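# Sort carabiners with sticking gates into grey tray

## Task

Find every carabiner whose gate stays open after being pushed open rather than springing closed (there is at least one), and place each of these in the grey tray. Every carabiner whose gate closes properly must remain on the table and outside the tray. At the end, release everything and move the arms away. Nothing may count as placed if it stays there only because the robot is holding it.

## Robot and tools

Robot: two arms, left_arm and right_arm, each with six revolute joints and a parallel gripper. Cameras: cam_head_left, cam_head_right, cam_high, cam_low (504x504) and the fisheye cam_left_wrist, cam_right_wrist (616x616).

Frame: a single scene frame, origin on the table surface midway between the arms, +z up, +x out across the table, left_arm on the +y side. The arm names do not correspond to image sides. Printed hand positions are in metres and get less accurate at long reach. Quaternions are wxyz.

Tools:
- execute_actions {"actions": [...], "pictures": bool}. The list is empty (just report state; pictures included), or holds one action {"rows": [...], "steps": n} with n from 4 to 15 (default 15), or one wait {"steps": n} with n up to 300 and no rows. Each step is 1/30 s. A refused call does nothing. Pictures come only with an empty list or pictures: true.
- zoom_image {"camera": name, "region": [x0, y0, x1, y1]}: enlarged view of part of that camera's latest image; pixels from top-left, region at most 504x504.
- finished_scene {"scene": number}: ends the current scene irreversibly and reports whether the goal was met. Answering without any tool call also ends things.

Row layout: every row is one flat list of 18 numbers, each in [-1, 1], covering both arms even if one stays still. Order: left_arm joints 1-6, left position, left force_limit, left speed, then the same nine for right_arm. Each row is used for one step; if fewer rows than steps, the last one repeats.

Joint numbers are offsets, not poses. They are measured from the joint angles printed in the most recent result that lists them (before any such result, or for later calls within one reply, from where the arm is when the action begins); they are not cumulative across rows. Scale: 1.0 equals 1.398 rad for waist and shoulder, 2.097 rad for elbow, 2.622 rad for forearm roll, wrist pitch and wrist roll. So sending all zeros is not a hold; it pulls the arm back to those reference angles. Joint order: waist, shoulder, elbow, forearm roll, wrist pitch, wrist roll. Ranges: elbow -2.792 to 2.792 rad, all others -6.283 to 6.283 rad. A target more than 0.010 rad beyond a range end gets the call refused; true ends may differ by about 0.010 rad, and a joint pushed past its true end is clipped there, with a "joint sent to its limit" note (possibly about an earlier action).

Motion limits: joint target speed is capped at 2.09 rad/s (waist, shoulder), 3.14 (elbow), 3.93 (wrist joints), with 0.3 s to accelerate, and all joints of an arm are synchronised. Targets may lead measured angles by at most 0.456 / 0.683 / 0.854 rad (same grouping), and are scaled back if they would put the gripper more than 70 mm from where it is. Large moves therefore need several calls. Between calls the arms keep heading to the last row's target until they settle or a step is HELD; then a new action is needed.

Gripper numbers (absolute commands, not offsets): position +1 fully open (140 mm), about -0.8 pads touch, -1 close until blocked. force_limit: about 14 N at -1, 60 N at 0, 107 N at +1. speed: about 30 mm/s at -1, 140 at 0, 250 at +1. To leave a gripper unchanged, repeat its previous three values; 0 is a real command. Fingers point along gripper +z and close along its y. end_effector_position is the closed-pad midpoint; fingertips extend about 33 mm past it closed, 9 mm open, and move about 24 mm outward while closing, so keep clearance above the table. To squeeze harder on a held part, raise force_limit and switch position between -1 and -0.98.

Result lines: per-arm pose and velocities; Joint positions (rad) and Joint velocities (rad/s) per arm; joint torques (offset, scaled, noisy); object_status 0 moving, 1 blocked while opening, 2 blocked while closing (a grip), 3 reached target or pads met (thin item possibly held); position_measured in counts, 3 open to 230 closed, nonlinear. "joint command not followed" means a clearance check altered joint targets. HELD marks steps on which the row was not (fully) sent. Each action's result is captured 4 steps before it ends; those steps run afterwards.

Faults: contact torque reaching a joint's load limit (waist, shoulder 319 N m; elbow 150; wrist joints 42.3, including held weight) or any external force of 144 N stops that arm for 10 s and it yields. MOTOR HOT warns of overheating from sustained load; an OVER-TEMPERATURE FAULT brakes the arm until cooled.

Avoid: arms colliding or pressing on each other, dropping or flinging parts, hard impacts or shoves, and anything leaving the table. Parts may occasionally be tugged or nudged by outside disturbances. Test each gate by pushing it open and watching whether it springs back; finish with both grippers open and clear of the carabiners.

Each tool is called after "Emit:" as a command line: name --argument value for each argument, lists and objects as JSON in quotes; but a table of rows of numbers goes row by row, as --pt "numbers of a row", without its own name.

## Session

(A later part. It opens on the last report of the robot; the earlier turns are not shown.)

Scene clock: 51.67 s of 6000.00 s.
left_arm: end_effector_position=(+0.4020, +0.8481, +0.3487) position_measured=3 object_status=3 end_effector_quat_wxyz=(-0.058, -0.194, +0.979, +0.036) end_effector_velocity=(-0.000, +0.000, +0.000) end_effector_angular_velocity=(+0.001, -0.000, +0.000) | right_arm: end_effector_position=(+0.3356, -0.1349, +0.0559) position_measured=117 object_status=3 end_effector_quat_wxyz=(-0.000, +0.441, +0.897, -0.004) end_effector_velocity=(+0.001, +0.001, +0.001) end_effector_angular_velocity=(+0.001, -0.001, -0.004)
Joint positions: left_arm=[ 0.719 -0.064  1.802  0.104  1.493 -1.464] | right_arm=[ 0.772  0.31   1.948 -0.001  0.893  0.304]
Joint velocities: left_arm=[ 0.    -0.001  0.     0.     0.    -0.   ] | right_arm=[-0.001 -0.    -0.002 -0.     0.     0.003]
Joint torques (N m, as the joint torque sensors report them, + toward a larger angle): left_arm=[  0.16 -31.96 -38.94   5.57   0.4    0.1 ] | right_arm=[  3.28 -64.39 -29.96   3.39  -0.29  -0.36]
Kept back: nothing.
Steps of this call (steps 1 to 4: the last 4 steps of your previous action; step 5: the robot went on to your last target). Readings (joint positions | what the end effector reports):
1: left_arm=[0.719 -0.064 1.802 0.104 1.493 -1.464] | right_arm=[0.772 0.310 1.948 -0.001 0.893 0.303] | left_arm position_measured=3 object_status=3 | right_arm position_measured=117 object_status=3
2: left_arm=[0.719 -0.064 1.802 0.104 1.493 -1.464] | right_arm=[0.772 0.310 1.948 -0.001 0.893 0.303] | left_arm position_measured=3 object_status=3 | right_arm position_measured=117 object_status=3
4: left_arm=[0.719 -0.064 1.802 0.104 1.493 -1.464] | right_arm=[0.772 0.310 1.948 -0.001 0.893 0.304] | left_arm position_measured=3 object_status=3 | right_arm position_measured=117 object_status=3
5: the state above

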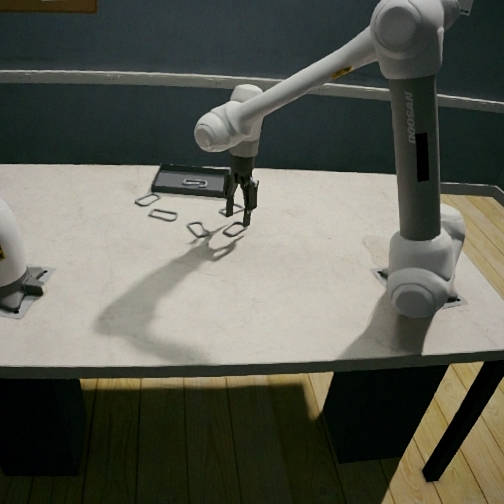

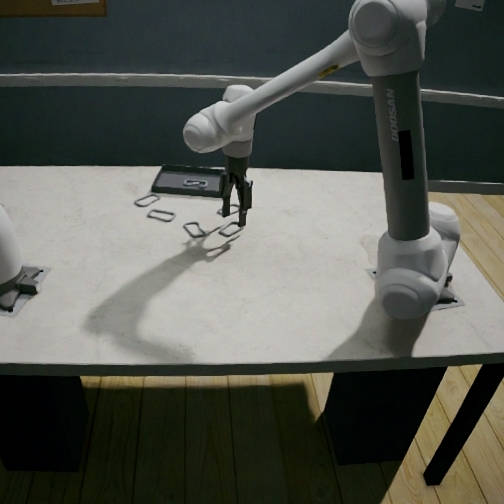

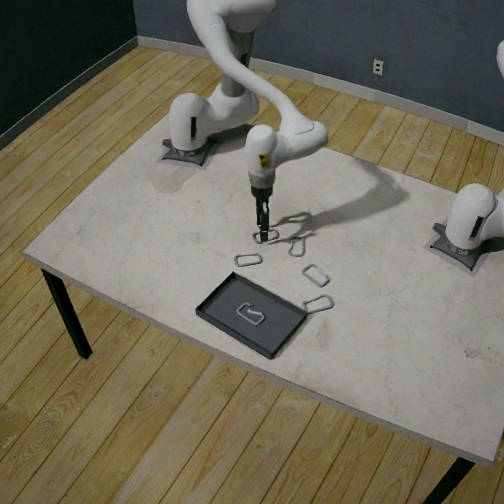

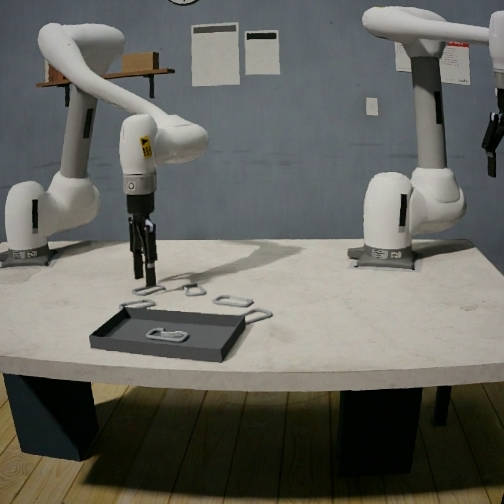

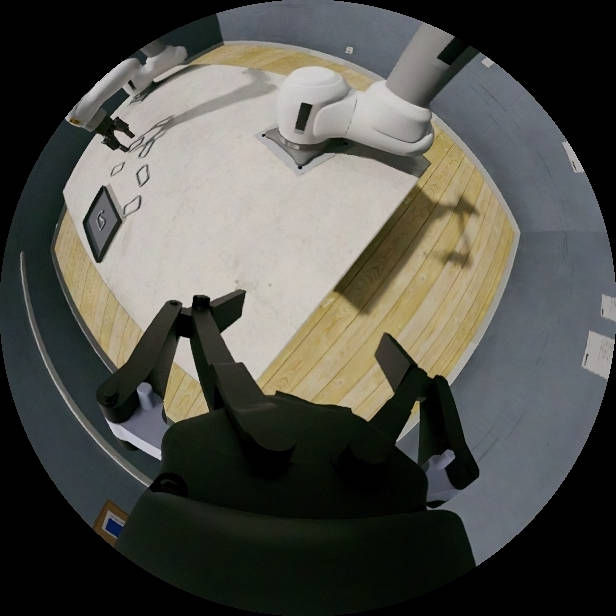

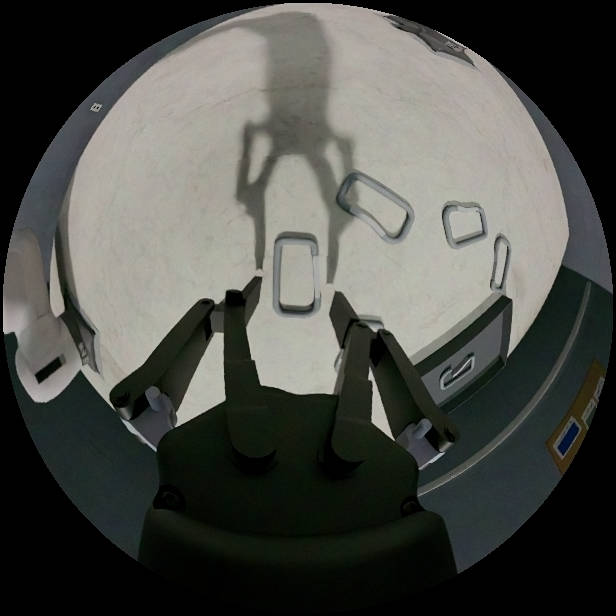

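Emit:
execute_actions --actions '[{"rows":[[0,0,0,0,0,0,1,-0.3,0.6,0.0086,0.0027,-0.0024,0,0.0005,0.0046,0.1,0,0.25],[0,0,0,0,0,0,1,-0.3,0.6,0.0086,0.0027,-0.0024,0,0.0005,0.0046,0.1,0,0.25],[0,0,0,0,0,0,1,-0.3,0.6,0.0086,0.0027,-0.0024,0,0.0005,0.0046,0.1,0,0.25],[0,0,0,0,0,0,1,-0.3,0.6,0.0086,0.0027,-0.0024,0,0.0005,0.0046,0.1,0,0.25],[0,0,0,0,0,0,1,-0.3,0.6,0.0086,0.0027,-0.0024,0,0.0005,0.0046,0.1,0,0.25],[0,0,0,0,0,0,1,-0.3,0.6,0.0086,0.0027,-0.0024,0,0.0005,0.0046,0.1,0,0.25],[0,0,0,0,0,0,1,-0.3,0.6,0.0086,0.0164,0.0036,0,-0.0115,0.0046,0.1,0,0.25]],"steps":15}]' --pictures false

Emit:
execute_actions --actions '[{"steps":5}]' --pictures false

Emit:
execute_actions --actions '[{"rows":[[0,0,0,0,0,0,1,-0.3,0.6,0,0,0,0,0,0,-0.36,0,0.25]],"steps":15}]' --pictures false

Emit:
execute_actions --actions '[{"steps":5}]' --pictures true

Emit:
zoom_image --camera "cam_right_wrist" --region '[210,220,450,400]'

Emit:
execute_actions --actions '[{"rows":[[0,0,0,0,0,0,1,-0.3,0.6,0,-0.003,0,0,0.0016,0,0.1,0,0.8]],"steps":14}]' --pictures true

Emit:
zoom_image --camera "cam_right_wrist" --region '[210,220,450,400]'

Scene clock: 52.47 s of 6000.00 s.
left_arm: end_effector_position=(+0.4020, +0.8481, +0.3487) position_measured=3 object_status=3 end_effector_quat_wxyz=(-0.058, -0.194, +0.979, +0.036) end_effector_velocity=(+0.000, -0.000, -0.001) end_effector_angular_velocity=(-0.001, +0.001, +0.000) | right_arm: end_effector_position=(+0.3308, -0.1292, +0.0416) position_measured=117 object_status=3 end_effector_quat_wxyz=(-0.000, +0.441, +0.897, -0.005) end_effector_velocity=(-0.001, +0.001, -0.051) end_effector_angular_velocity=(+0.002, -0.001, +0.001)
Joint positions: left_arm=[ 0.719 -0.064  1.802  0.104  1.493 -1.464] | right_arm=[ 0.783  0.33   1.953 -0.001  0.869  0.316]
Joint velocities: left_arm=[-0.001  0.001  0.     0.     0.    -0.001] | right_arm=[ 0.003  0.057  0.035 -0.    -0.094  0.003]
Joint torques (N m, as the joint torque sensors report them, + toward a larger angle): left_arm=[ -0.57 -32.34 -38.76   5.43   0.29  -0.03] | right_arm=[  5.89 -79.97 -34.02   3.75   0.06  -0.7 ]
Steps of this call (steps 1 to 13: the robot went on to your last target; steps 14 to 24: the first 11 steps of this action). Readings (joint positions | what the end effector reports):
14: left_arm=[0.719 -0.064 1.802 0.104 1.493 -1.464] | right_arm=[0.772 0.310 1.947 -0.001 0.893 0.304] | left_arm position_measured=3 object_status=3 | right_arm position_measured=117 object_status=3
15: left_arm=[0.719 -0.064 1.802 0.104 1.493 -1.464] | right_arm=[0.773 0.311 1.946 -0.001 0.893 0.307] | left_arm position_measured=3 object_status=3 | right_arm position_measured=117 object_status=3
17: left_arm=[0.719 -0.064 1.802 0.104 1.493 -1.464] | right_arm=[0.779 0.313 1.944 -0.001 0.894 0.312] | left_arm position_measured=3 object_status=3 | right_arm position_measured=117 object_status=3
21: left_arm=[0.719 -0.064 1.802 0.104 1.493 -1.464] | right_arm=[0.783 0.317 1.944 -0.001 0.889 0.315] | left_arm position_measured=3 object_status=3 | right_arm position_measured=117 object_status=3
24: the state above

Scene clock: 52.63 s of 6000.00 s.
left_arm: end_effector_position=(+0.4020, +0.8481, +0.3487) position_measured=3 object_status=3 end_effector_quat_wxyz=(-0.058, -0.194, +0.979, +0.036) end_effector_velocity=(+0.000, -0.001, +0.001) end_effector_angular_velocity=(-0.001, -0.002, +0.001) | right_arm: end_effector_position=(+0.3307, -0.1291, +0.0387) position_measured=117 object_status=3 end_effector_quat_wxyz=(-0.000, +0.441, +0.897, -0.005) end_effector_velocity=(-0.001, -0.001, -0.006) end_effector_angular_velocity=(-0.002, +0.002, -0.001)
Joint positions: left_arm=[ 0.719 -0.064  1.802  0.104  1.493 -1.464] | right_arm=[ 0.784  0.333  1.955 -0.001  0.863  0.316]
Joint velocities: left_arm=[ 0.    -0.001 -0.    -0.002 -0.    -0.001] | right_arm=[ 0.     0.007  0.004  0.    -0.008  0.001]
Joint torques (N m, as the joint torque sensors report them, + toward a larger angle): left_arm=[ -0.32 -31.77 -39.26   5.41   0.35   0.04] | right_arm=[  3.62 -65.   -29.84   3.56  -0.11  -0.34]
Kept back: nothing.
Steps of this call (steps 1 to 4: the last 4 steps of your previous action; step 5: the robot went on to your last target). Readings (joint positions | what the end effector reports):
1: left_arm=[0.719 -0.064 1.802 0.104 1.493 -1.464] | right_arm=[0.783 0.331 1.954 -0.001 0.867 0.316] | left_arm position_measured=3 object_status=3 | right_arm position_measured=117 object_status=3
2: left_arm=[0.719 -0.064 1.802 0.104 1.493 -1.464] | right_arm=[0.784 0.332 1.954 -0.001 0.865 0.316] | left_arm position_measured=3 object_status=3 | right_arm position_measured=117 object_status=3
4: left_arm=[0.719 -0.064 1.802 0.104 1.493 -1.464] | right_arm=[0.784 0.333 1.955 -0.001 0.864 0.316] | left_arm position_measured=3 object_status=3 | right_arm position_measured=117 object_status=3
5: the state above

Scene clock: 53.00 s of 6000.00 s.
left_arm: end_effector_position=(+0.4020, +0.8481, +0.3487) position_measured=3 object_status=3 end_effector_quat_wxyz=(-0.058, -0.194, +0.979, +0.036) end_effector_velocity=(+0.001, -0.001, +0.000) end_effector_angular_velocity=(+0.000, -0.000, -0.003) | right_arm: end_effector_position=(+0.3307, -0.1290, +0.0389) position_measured=174 object_status=0 end_effector_quat_wxyz=(-0.000, +0.441, +0.897, -0.005) end_effector_velocity=(+0.000, -0.000, +0.000) end_effector_angular_velocity=(+0.000, -0.001, +0.001)
Joint positions: left_arm=[ 0.719 -0.064  1.802  0.104  1.493 -1.464] | right_arm=[ 0.784  0.333  1.955 -0.     0.864  0.316]
Joint velocities: left_arm=[-0.002 -0.     0.     0.    -0.     0.001] | right_arm=[-0.    -0.001  0.    -0.001 -0.    -0.001]
Joint torques (N m, as the joint torque sensors report them, + toward a larger angle): left_arm=[  0.01 -32.56 -39.41   5.38   0.36   0.07] | right_arm=[-0.64 -9.35 -6.32  0.88 -9.04 -0.2 ]
Steps of this call (steps 1 to 11: the first 11 steps of this action). Readings (joint positions | what the end effector reports):
1: left_arm=[0.719 -0.064 1.802 0.104 1.493 -1.464] | right_arm=[0.784 0.333 1.955 -0.001 0.863 0.316] | left_arm position_measured=3 object_status=3 | right_arm position_measured=117 object_status=0
2: left_arm=[0.719 -0.064 1.802 0.104 1.493 -1.464] | right_arm=[0.784 0.333 1.955 -0.001 0.863 0.316] | left_arm position_measured=3 object_status=3 | right_arm position_measured=120 object_status=0
4: left_arm=[0.719 -0.064 1.802 0.104 1.493 -1.464] | right_arm=[0.784 0.333 1.955 -0.001 0.863 0.316] | left_arm position_measured=3 object_status=3 | right_arm position_measured=138 object_status=0
8: left_arm=[0.719 -0.064 1.802 0.104 1.493 -1.464] | right_arm=[0.784 0.333 1.955 -0.000 0.864 0.316] | left_arm position_measured=3 object_status=3 | right_arm position_measured=172 object_status=0
11: the state above

Scene clock: 53.17 s of 6000.00 s.
left_arm: end_effector_position=(+0.4020, +0.8481, +0.3487) position_measured=3 object_status=3 end_effector_quat_wxyz=(-0.058, -0.194, +0.979, +0.036) end_effector_velocity=(-0.000, +0.000, -0.000) end_effector_angular_velocity=(-0.001, -0.000, +0.001) | right_arm: end_effector_position=(+0.3307, -0.1290, +0.0389) position_measured=174 object_status=3 end_effector_quat_wxyz=(-0.000, +0.441, +0.897, -0.005) end_effector_velocity=(+0.000, +0.000, +0.000) end_effector_angular_velocity=(+0.002, -0.001, -0.000)
Joint positions: left_arm=[ 0.719 -0.064  1.802  0.104  1.493 -1.464] | right_arm=[ 0.784  0.333  1.955 -0.     0.863  0.316]
Joint velocities: left_arm=[ 0.002  0.    -0.    -0.001  0.     0.001] | right_arm=[-0.    -0.001  0.001  0.    -0.002 -0.   ]
Joint torques (N m, as the joint torque sensors report them, + toward a larger angle): left_arm=[ -0.04 -32.56 -39.01   5.57   0.4   -0.09] | right_arm=[-1.47 -8.97 -7.57  0.84 -9.59 -0.29]
Kept back: nothing.
Steps of this call (steps 1 to 4: the last 4 steps of your previous action; step 5: the robot went on to your last target). Readings (joint positions | what the end effector reports):
1: left_arm=[0.719 -0.064 1.802 0.104 1.493 -1.464] | right_arm=[0.784 0.333 1.955 -0.000 0.864 0.316] | left_arm position_measured=3 object_status=3 | right_arm position_measured=174 object_status=0
2: left_arm=[0.719 -0.064 1.802 0.104 1.493 -1.464] | right_arm=[0.784 0.333 1.955 -0.000 0.864 0.316] | left_arm position_measured=3 object_status=3 | right_arm position_measured=174 object_status=0
4: left_arm=[0.719 -0.064 1.802 0.104 1.493 -1.464] | right_arm=[0.784 0.333 1.955 -0.000 0.863 0.316] | left_arm position_measured=3 object_status=3 | right_arm position_measured=174 object_status=3
5: the state above

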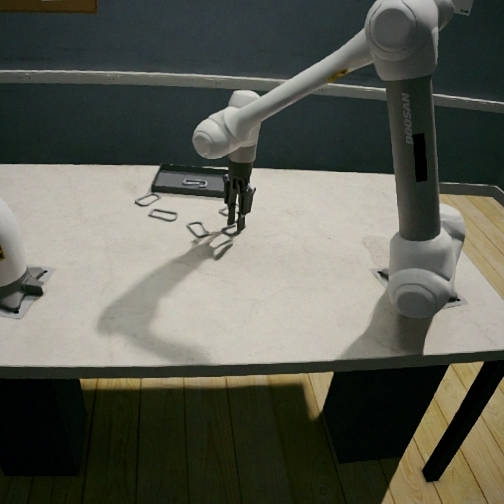

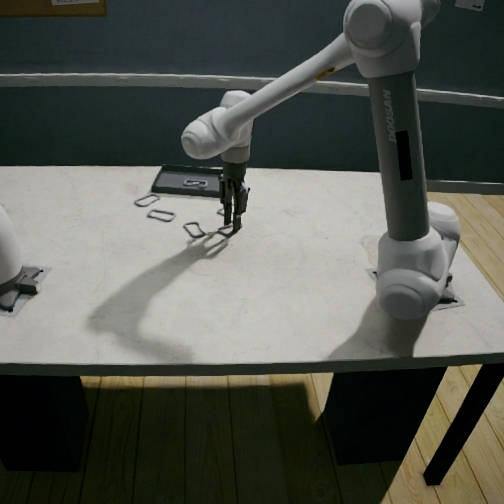

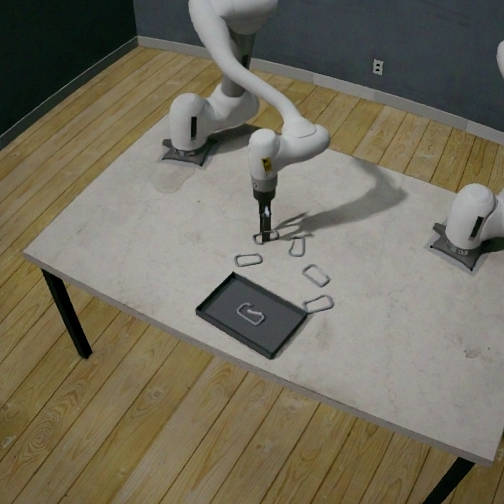

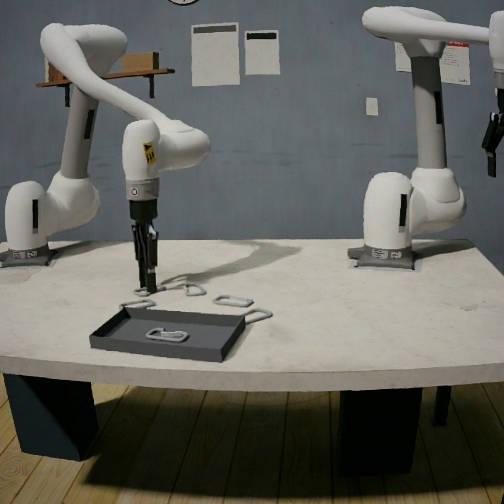

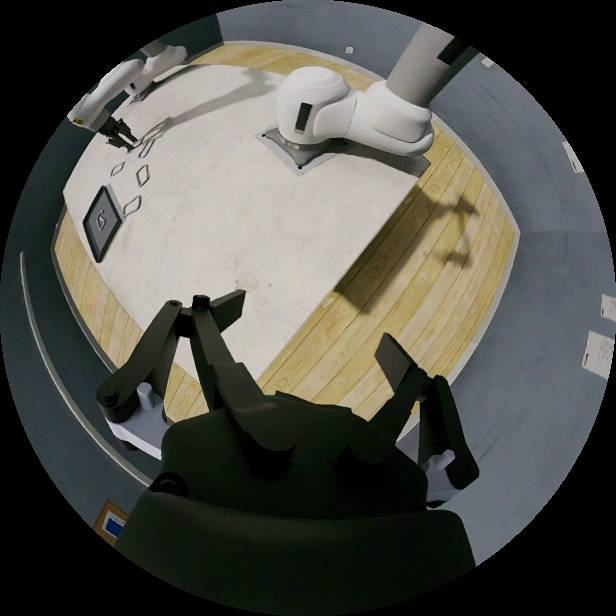

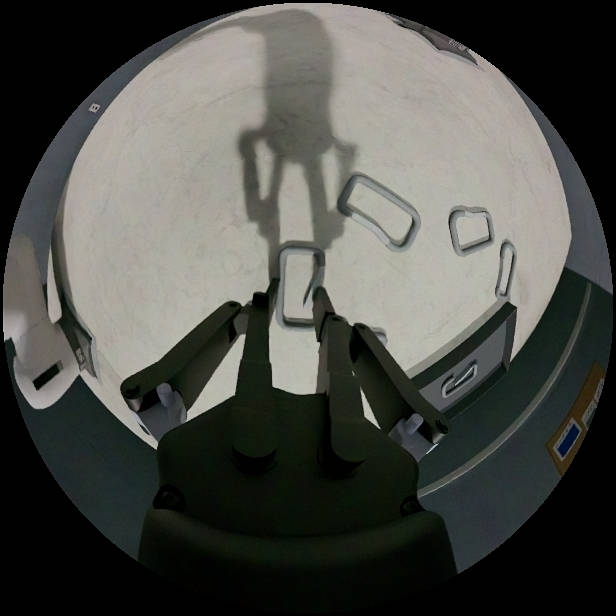

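Region (210, 220, 450, 400) of cam_right_wrist's 616x616 image, scaled by 2.100, with more detail than that image has; it fills the top 378 rows of this view, and the rest is white.

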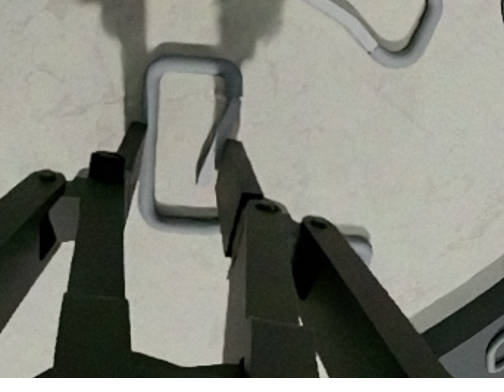

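Scene clock: 53.50 s of 6000.00 s.
left_arm: end_effector_position=(+0.4020, +0.8481, +0.3487) position_measured=3 object_status=3 end_effector_quat_wxyz=(-0.058, -0.194, +0.979, +0.036) end_effector_velocity=(+0.000, -0.000, +0.000) end_effector_angular_velocity=(+0.001, -0.000, -0.001) | right_arm: end_effector_position=(+0.3302, -0.1298, +0.0413) position_measured=117 object_status=0 end_effector_quat_wxyz=(-0.000, +0.441, +0.897, -0.005) end_effector_velocity=(+0.000, +0.001, +0.001) end_effector_angular_velocity=(+0.000, -0.000, -0.001)
Joint positions: left_arm=[ 0.719 -0.064  1.802  0.104  1.493 -1.464] | right_arm=[ 0.784  0.329  1.955 -0.     0.868  0.316]
Joint velocities: left_arm=[-0.001 -0.001  0.     0.     0.    -0.   ] | right_arm=[-0.    -0.    -0.001 -0.     0.001  0.001]
Joint torques (N m, as the joint torque sensors report them, + toward a larger angle): left_arm=[ -0.39 -31.72 -38.96   5.43   0.38   0.03] | right_arm=[  3.37 -65.41 -29.18   3.58  -0.35  -0.38]
Steps of this call (steps 1 to 10: the first 10 steps of this action). Readings (joint positions | what the end effector reports):
1: left_arm=[0.719 -0.064 1.802 0.104 1.493 -1.464] | right_arm=[0.784 0.333 1.955 -0.000 0.863 0.316] | left_arm position_measured=3 object_status=3 | right_arm position_measured=174 object_status=0
2: left_arm=[0.719 -0.064 1.802 0.104 1.493 -1.464] | right_arm=[0.784 0.332 1.955 -0.000 0.863 0.316] | left_arm position_measured=3 object_status=3 | right_arm position_measured=170 object_status=0
4: left_arm=[0.719 -0.064 1.802 0.104 1.493 -1.464] | right_arm=[0.784 0.330 1.955 -0.000 0.866 0.316] | left_arm position_measured=3 object_status=3 | right_arm position_measured=145 object_status=0
8: left_arm=[0.719 -0.064 1.802 0.104 1.493 -1.464] | right_arm=[0.784 0.329 1.955 -0.000 0.867 0.316] | left_arm position_measured=3 object_status=3 | right_arm position_measured=117 object_status=0
10: the state above

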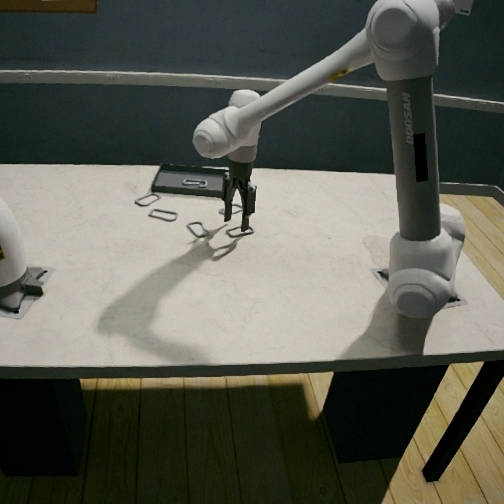

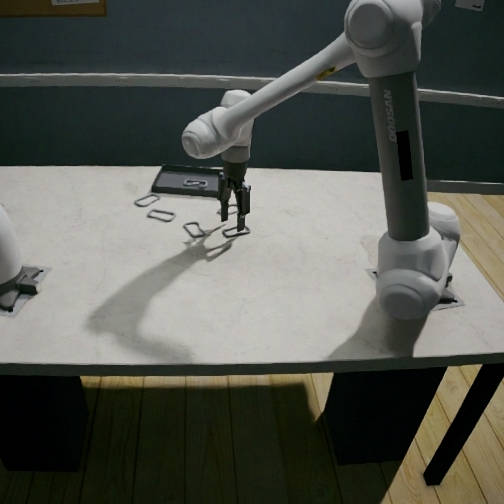

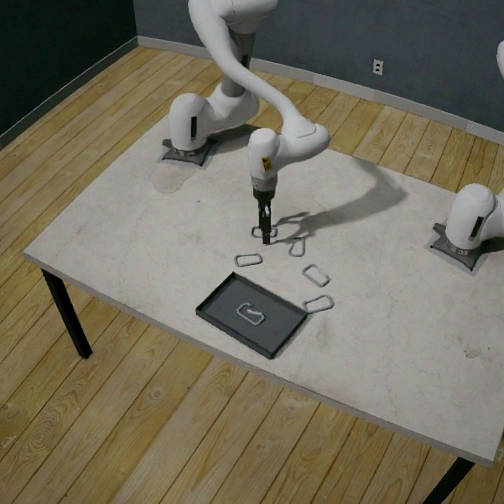

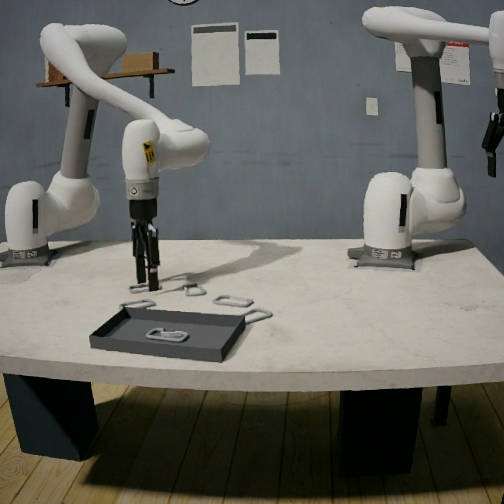

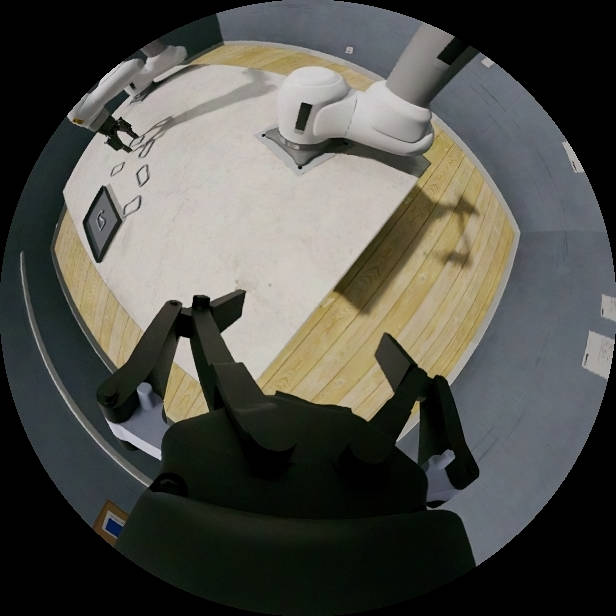

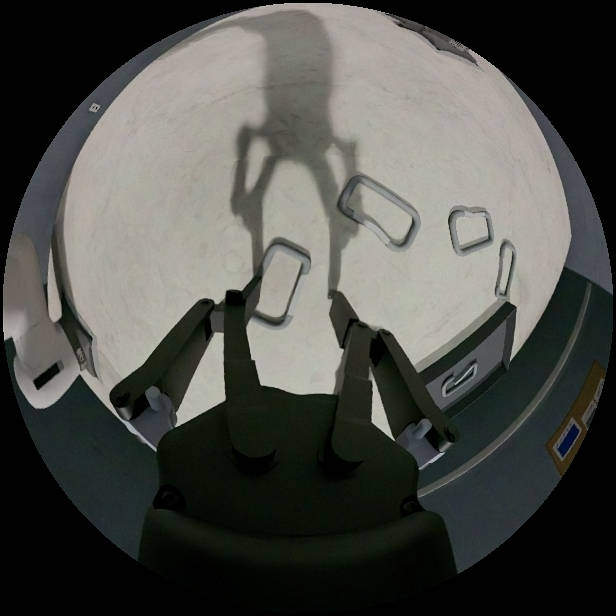

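Region (210, 220, 450, 400) of cam_right_wrist's 616x616 image, scaled by 2.100, with more detail than that image has; it fills the top 378 rows of this view, and the rest is white.

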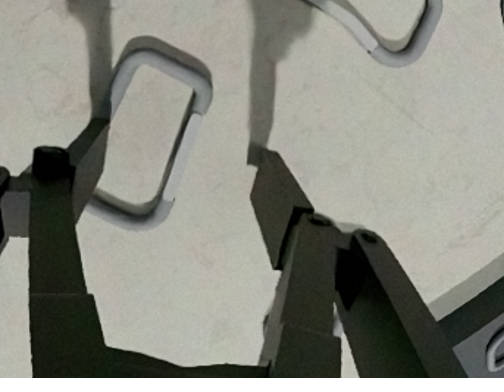

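Emit:
execute_actions --actions '[{"rows":[[0,0,0,0,0,0,1,-0.3,0.6,0,-0.022,-0.0096,0,0.0194,0,0.1,0,0.5],[0,0,0,0,0,0,1,-0.3,0.6,0,-0.022,-0.0096,0,0.0194,0,0.1,0,0.5],[0,0,0,0,0,0,1,-0.3,0.6,0,-0.022,-0.0096,0,0.0194,0,0.1,0,0.5],[0,0,0,0,0,0,1,-0.3,0.6,0,-0.022,-0.0096,0,0.0194,0,0.1,0,0.5],[0,0,0,0,0,0,1,-0.3,0.6,0.07,0.082,-0.131,0,0.058,-0.38,0.1,0,0.5]],"steps":15}]' --pictures false

Emit:
execute_actions --actions '[{"steps":18}]' --pictures true

Scene clock: 54.47 s of 6000.00 s.
left_arm: end_effector_position=(+0.4020, +0.8481, +0.3487) position_measured=3 object_status=3 end_effector_quat_wxyz=(-0.058, -0.194, +0.979, +0.036) end_effector_velocity=(-0.000, +0.000, +0.000) end_effector_angular_velocity=(+0.001, -0.001, +0.000) | right_arm: end_effector_position=(+0.3366, -0.0876, +0.0777) position_measured=117 object_status=3 end_effector_quat_wxyz=(-0.000, +0.311, +0.951, -0.002) end_effector_velocity=(+0.013, +0.329, +0.025) end_effector_angular_velocity=(+0.004, +0.006, +2.649)
Joint positions: left_arm=[ 0.719 -0.064  1.802  0.104  1.493 -1.464] | right_arm=[ 0.812  0.341  1.854 -0.001  0.95   0.062]
Joint velocities: left_arm=[ 0.    -0.001 -0.     0.    -0.     0.   ] | right_arm=[ 0.253  0.374 -0.6   -0.     0.225 -2.396]
Joint torques (N m, as the joint torque sensors report them, + toward a larger angle): left_arm=[ -0.63 -31.7  -39.25   5.48   0.28   0.09] | right_arm=[  8.94 -56.23 -25.48   3.4    0.23  -0.68]
Steps of this call (steps 1 to 4: the last 4 steps of your previous action; steps 5 to 15: the robot went on to your last target; steps 16 to 18: nothing new was sent; steps 19 to 29: the first 11 steps of this action). Readings (joint positions | what the end effector reports):
19: left_arm=[0.719 -0.064 1.802 0.104 1.493 -1.464] | right_arm=[0.784 0.328 1.955 -0.000 0.868 0.316] | left_arm position_measured=3 object_status=3 | right_arm position_measured=117 object_status=3
20: left_arm=[0.719 -0.064 1.802 0.104 1.493 -1.464] | right_arm=[0.784 0.325 1.953 -0.001 0.874 0.316] | left_arm position_measured=3 object_status=3 | right_arm position_measured=117 object_status=3
22: left_arm=[0.719 -0.064 1.802 0.104 1.493 -1.464] | right_arm=[0.784 0.309 1.942 -0.001 0.900 0.316] | left_arm position_measured=3 object_status=3 | right_arm position_measured=117 object_status=3
26: left_arm=[0.719 -0.064 1.802 0.104 1.493 -1.464] | right_arm=[0.790 0.310 1.913 -0.001 0.927 0.253] | left_arm position_measured=3 object_status=3 | right_arm position_measured=117 object_status=3
29: the state above

Scene clock: 55.07 s of 6000.00 s.
left_arm: end_effector_position=(+0.4020, +0.8481, +0.3487) position_measured=3 object_status=3 end_effector_quat_wxyz=(-0.058, -0.194, +0.979, +0.036) end_effector_velocity=(+0.001, -0.001, -0.000) end_effector_angular_velocity=(-0.000, +0.000, -0.001) | right_arm: end_effector_position=(+0.3350, +0.0054, +0.0866) position_measured=117 object_status=3 end_effector_quat_wxyz=(-0.000, -0.090, +0.996, -0.001) end_effector_velocity=(+0.000, +0.001, -0.001) end_effector_angular_velocity=(-0.000, +0.000, +0.005)
Joint positions: left_arm=[ 0.719 -0.064  1.802  0.104  1.493 -1.464] | right_arm=[ 0.881  0.443  1.68  -0.     1.02  -0.68 ]
Joint velocities: left_arm=[-0.002  0.001 -0.     0.    -0.    -0.   ] | right_arm=[ 0.001  0.002 -0.001 -0.    -0.    -0.004]
Joint torques (N m, as the joint torque sensors report them, + toward a larger angle): left_arm=[ -0.73 -32.32 -39.49   5.41   0.38   0.02] | right_arm=[  2.76 -80.4  -33.81   4.07   0.01  -0.31]
Kept back: nothing.
Steps of this call (steps 1 to 4: the last 4 steps of your previous action; steps 5 to 18: the robot went on to your last target). Readings (joint positions | what the end effector reports):
1: left_arm=[0.719 -0.064 1.802 0.104 1.493 -1.464] | right_arm=[0.820 0.353 1.835 -0.001 0.957 -0.021] | left_arm position_measured=3 object_status=3 | right_arm position_measured=117 object_status=3
2: left_arm=[0.719 -0.064 1.802 0.104 1.493 -1.464] | right_arm=[0.828 0.365 1.815 -0.001 0.965 -0.103] | left_arm position_measured=3 object_status=3 | right_arm position_measured=117 object_status=3
4: left_arm=[0.719 -0.064 1.802 0.104 1.493 -1.464] | right_arm=[0.843 0.387 1.777 -0.001 0.981 -0.268] | left_arm position_measured=3 object_status=3 | right_arm position_measured=117 object_status=3
8: left_arm=[0.719 -0.064 1.802 0.104 1.493 -1.464] | right_arm=[0.870 0.426 1.710 -0.000 1.007 -0.552] | left_arm position_measured=3 object_status=3 | right_arm position_measured=117 object_status=3
18: the state above

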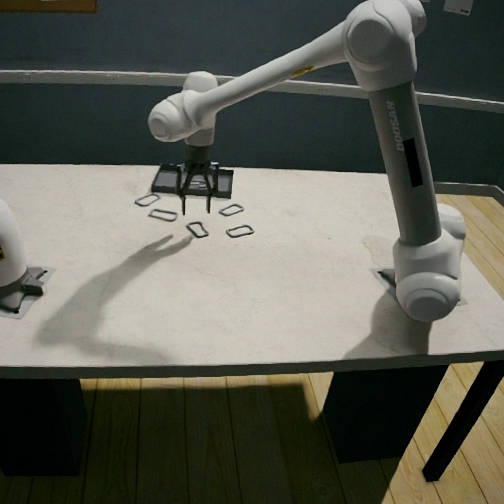

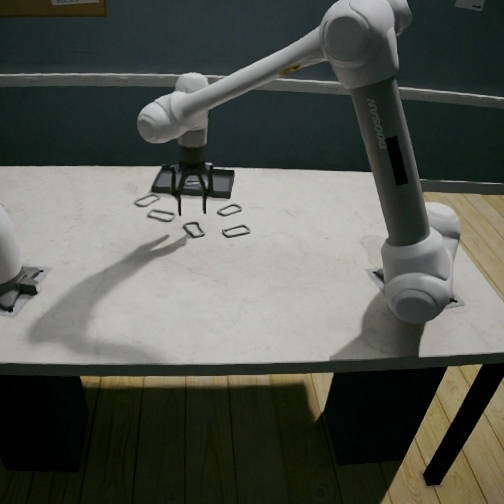

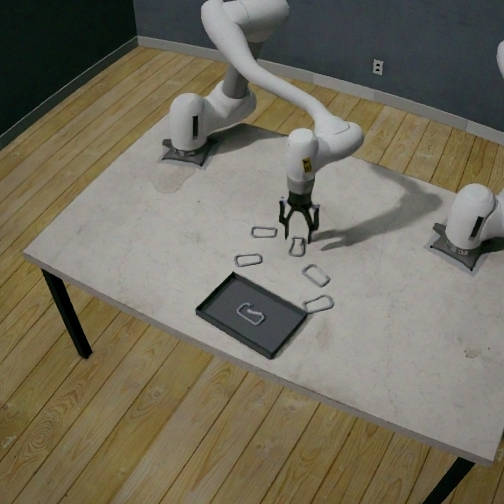

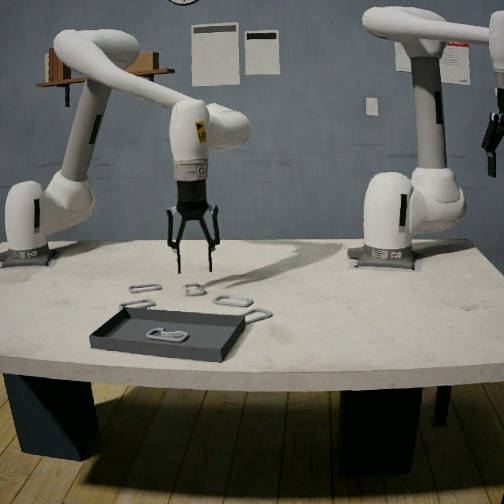

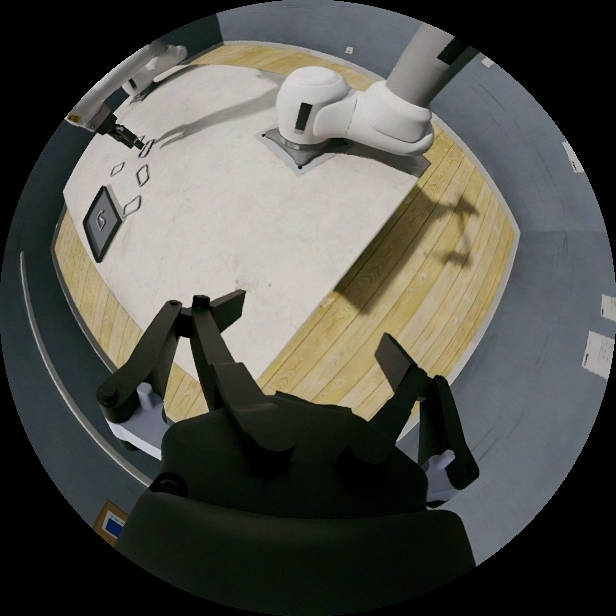

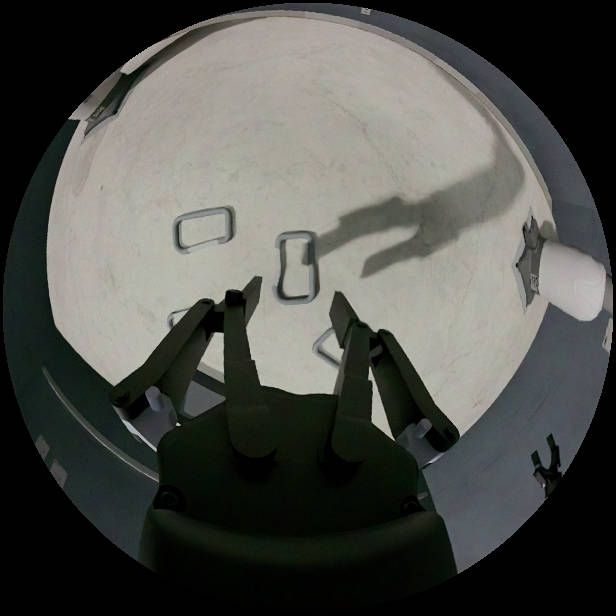

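Emit:
execute_actions --actions '[{"rows":[[0,0,0,0,0,0,1,-0.3,0.6,0,0.0185,0.01,0,-0.018,0,0.1,0,0.25]],"steps":14}]' --pictures false

Emit:
execute_actions --actions '[{"steps":5}]' --pictures true

Emit:
zoom_image --camera "cam_right_wrist" --region '[210,220,450,400]'

Scene clock: 55.60 s of 6000.00 s.
left_arm: end_effector_position=(+0.4020, +0.8481, +0.3487) position_measured=3 object_status=3 end_effector_quat_wxyz=(-0.058, -0.194, +0.979, +0.036) end_effector_velocity=(+0.000, -0.000, -0.000) end_effector_angular_velocity=(-0.000, +0.001, +0.000) | right_arm: end_effector_position=(+0.3350, +0.0057, +0.0582) position_measured=117 object_status=3 end_effector_quat_wxyz=(-0.000, -0.090, +0.996, -0.000) end_effector_velocity=(+0.000, +0.000, -0.006) end_effector_angular_velocity=(+0.002, -0.002, +0.001)
Joint positions: left_arm=[ 0.719 -0.064  1.802  0.104  1.493 -1.464] | right_arm=[ 0.882  0.469  1.701 -0.     0.973 -0.68 ]
Joint velocities: left_arm=[-0.001  0.001  0.    -0.     0.    -0.001] | right_arm=[ 0.     0.005  0.005 -0.001 -0.012 -0.   ]
Joint torques (N m, as the joint torque sensors report them, + toward a larger angle): left_arm=[  0.   -32.24 -38.88   5.32   0.44   0.02] | right_arm=[  1.51 -83.85 -33.43   3.58  -0.27  -0.38]
Steps of this call (steps 1 to 6: the robot went on to your last target; steps 7 to 16: the first 10 steps of this action). Readings (joint positions | what the end effector reports):
7: left_arm=[0.719 -0.064 1.802 0.104 1.493 -1.464] | right_arm=[0.882 0.443 1.680 -0.000 1.020 -0.680] | left_arm position_measured=3 object_status=3 | right_arm position_measured=117 object_status=3
8: left_arm=[0.719 -0.064 1.802 0.104 1.493 -1.464] | right_arm=[0.882 0.446 1.682 -0.000 1.014 -0.680] | left_arm position_measured=3 object_status=3 | right_arm position_measured=117 object_status=3
10: left_arm=[0.719 -0.064 1.802 0.104 1.493 -1.464] | right_arm=[0.882 0.460 1.694 -0.000 0.989 -0.680] | left_arm position_measured=3 object_status=3 | right_arm position_measured=117 object_status=3
14: left_arm=[0.719 -0.064 1.802 0.104 1.493 -1.464] | right_arm=[0.882 0.468 1.700 -0.000 0.975 -0.680] | left_arm position_measured=3 object_status=3 | right_arm position_measured=117 object_status=3
16: the state above

Scene clock: 55.77 s of 6000.00 s.
left_arm: end_effector_position=(+0.4020, +0.8481, +0.3487) position_measured=3 object_status=3 end_effector_quat_wxyz=(-0.058, -0.194, +0.979, +0.036) end_effector_velocity=(+0.000, -0.001, +0.000) end_effector_angular_velocity=(-0.001, -0.001, -0.001) | right_arm: end_effector_position=(+0.3350, +0.0056, +0.0577) position_measured=117 object_status=3 end_effector_quat_wxyz=(-0.000, -0.090, +0.996, -0.000) end_effector_velocity=(-0.000, -0.000, -0.001) end_effector_angular_velocity=(-0.000, -0.000, -0.001)
Joint positions: left_arm=[ 0.719 -0.064  1.802  0.104  1.493 -1.464] | right_arm=[ 0.882  0.469  1.701 -0.     0.972 -0.68 ]
Joint velocities: left_arm=[-0.    -0.001  0.    -0.001  0.     0.001] | right_arm=[ 0.     0.     0.001 -0.    -0.001  0.001]
Joint torques (N m, as the joint torque sensors report them, + toward a larger angle): left_arm=[ -0.06 -32.79 -39.02   5.36   0.41   0.  ] | right_arm=[  3.28 -83.1  -32.2    3.8   -0.17  -0.35]
Kept back: nothing.
Steps of this call (steps 1 to 4: the last 4 steps of your previous action; step 5: the robot went on to your last target). Readings (joint positions | what the end effector reports):
1: left_arm=[0.719 -0.064 1.802 0.104 1.493 -1.464] | right_arm=[0.882 0.469 1.701 -0.000 0.973 -0.680] | left_arm position_measured=3 object_status=3 | right_arm position_measured=117 object_status=3
2: left_arm=[0.719 -0.064 1.802 0.104 1.493 -1.464] | right_arm=[0.882 0.469 1.701 -0.000 0.973 -0.680] | left_arm position_measured=3 object_status=3 | right_arm position_measured=117 object_status=3
4: left_arm=[0.719 -0.064 1.802 0.104 1.493 -1.464] | right_arm=[0.882 0.469 1.701 -0.000 0.972 -0.680] | left_arm position_measured=3 object_status=3 | right_arm position_measured=117 object_status=3
5: the state above

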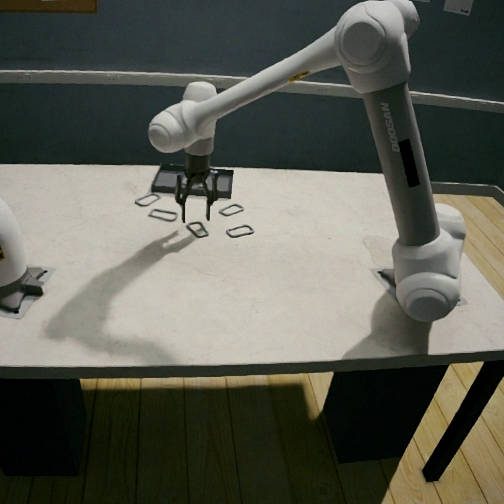

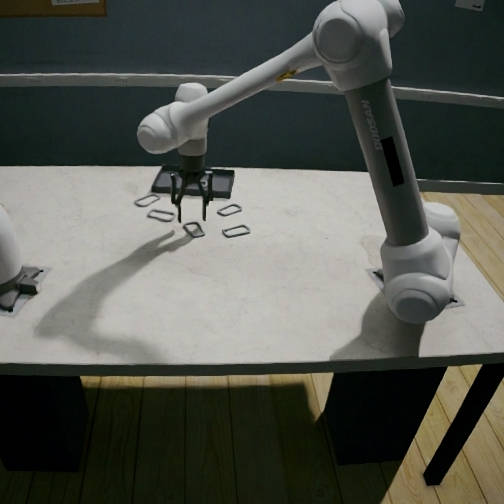

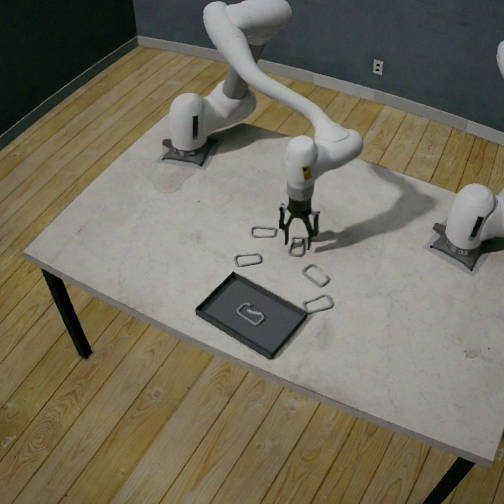

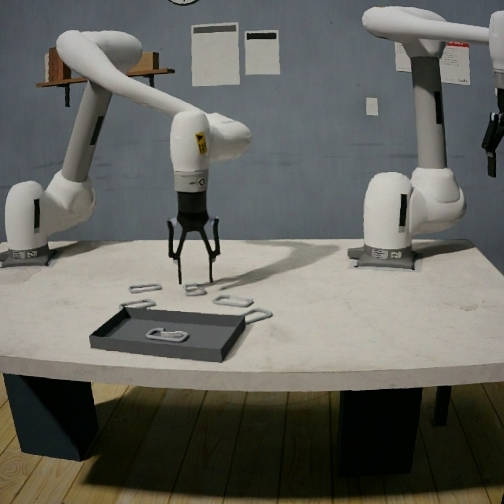

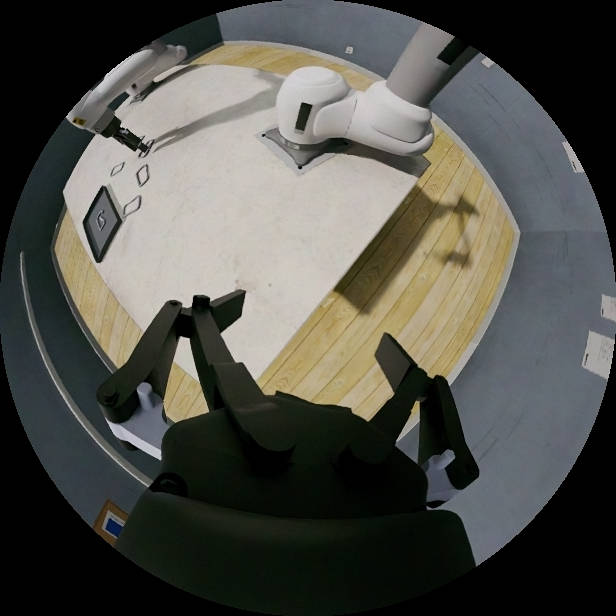

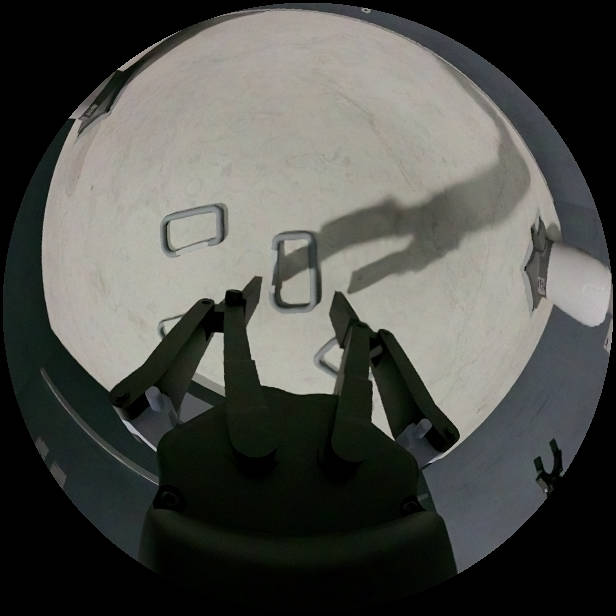

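Region (210, 220, 450, 400) of cam_right_wrist's 616x616 image, scaled by 2.100, with more detail than that image has; it fills the top 378 rows of this view, and the rest is white.

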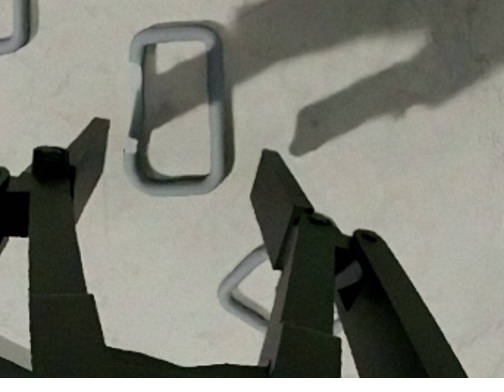

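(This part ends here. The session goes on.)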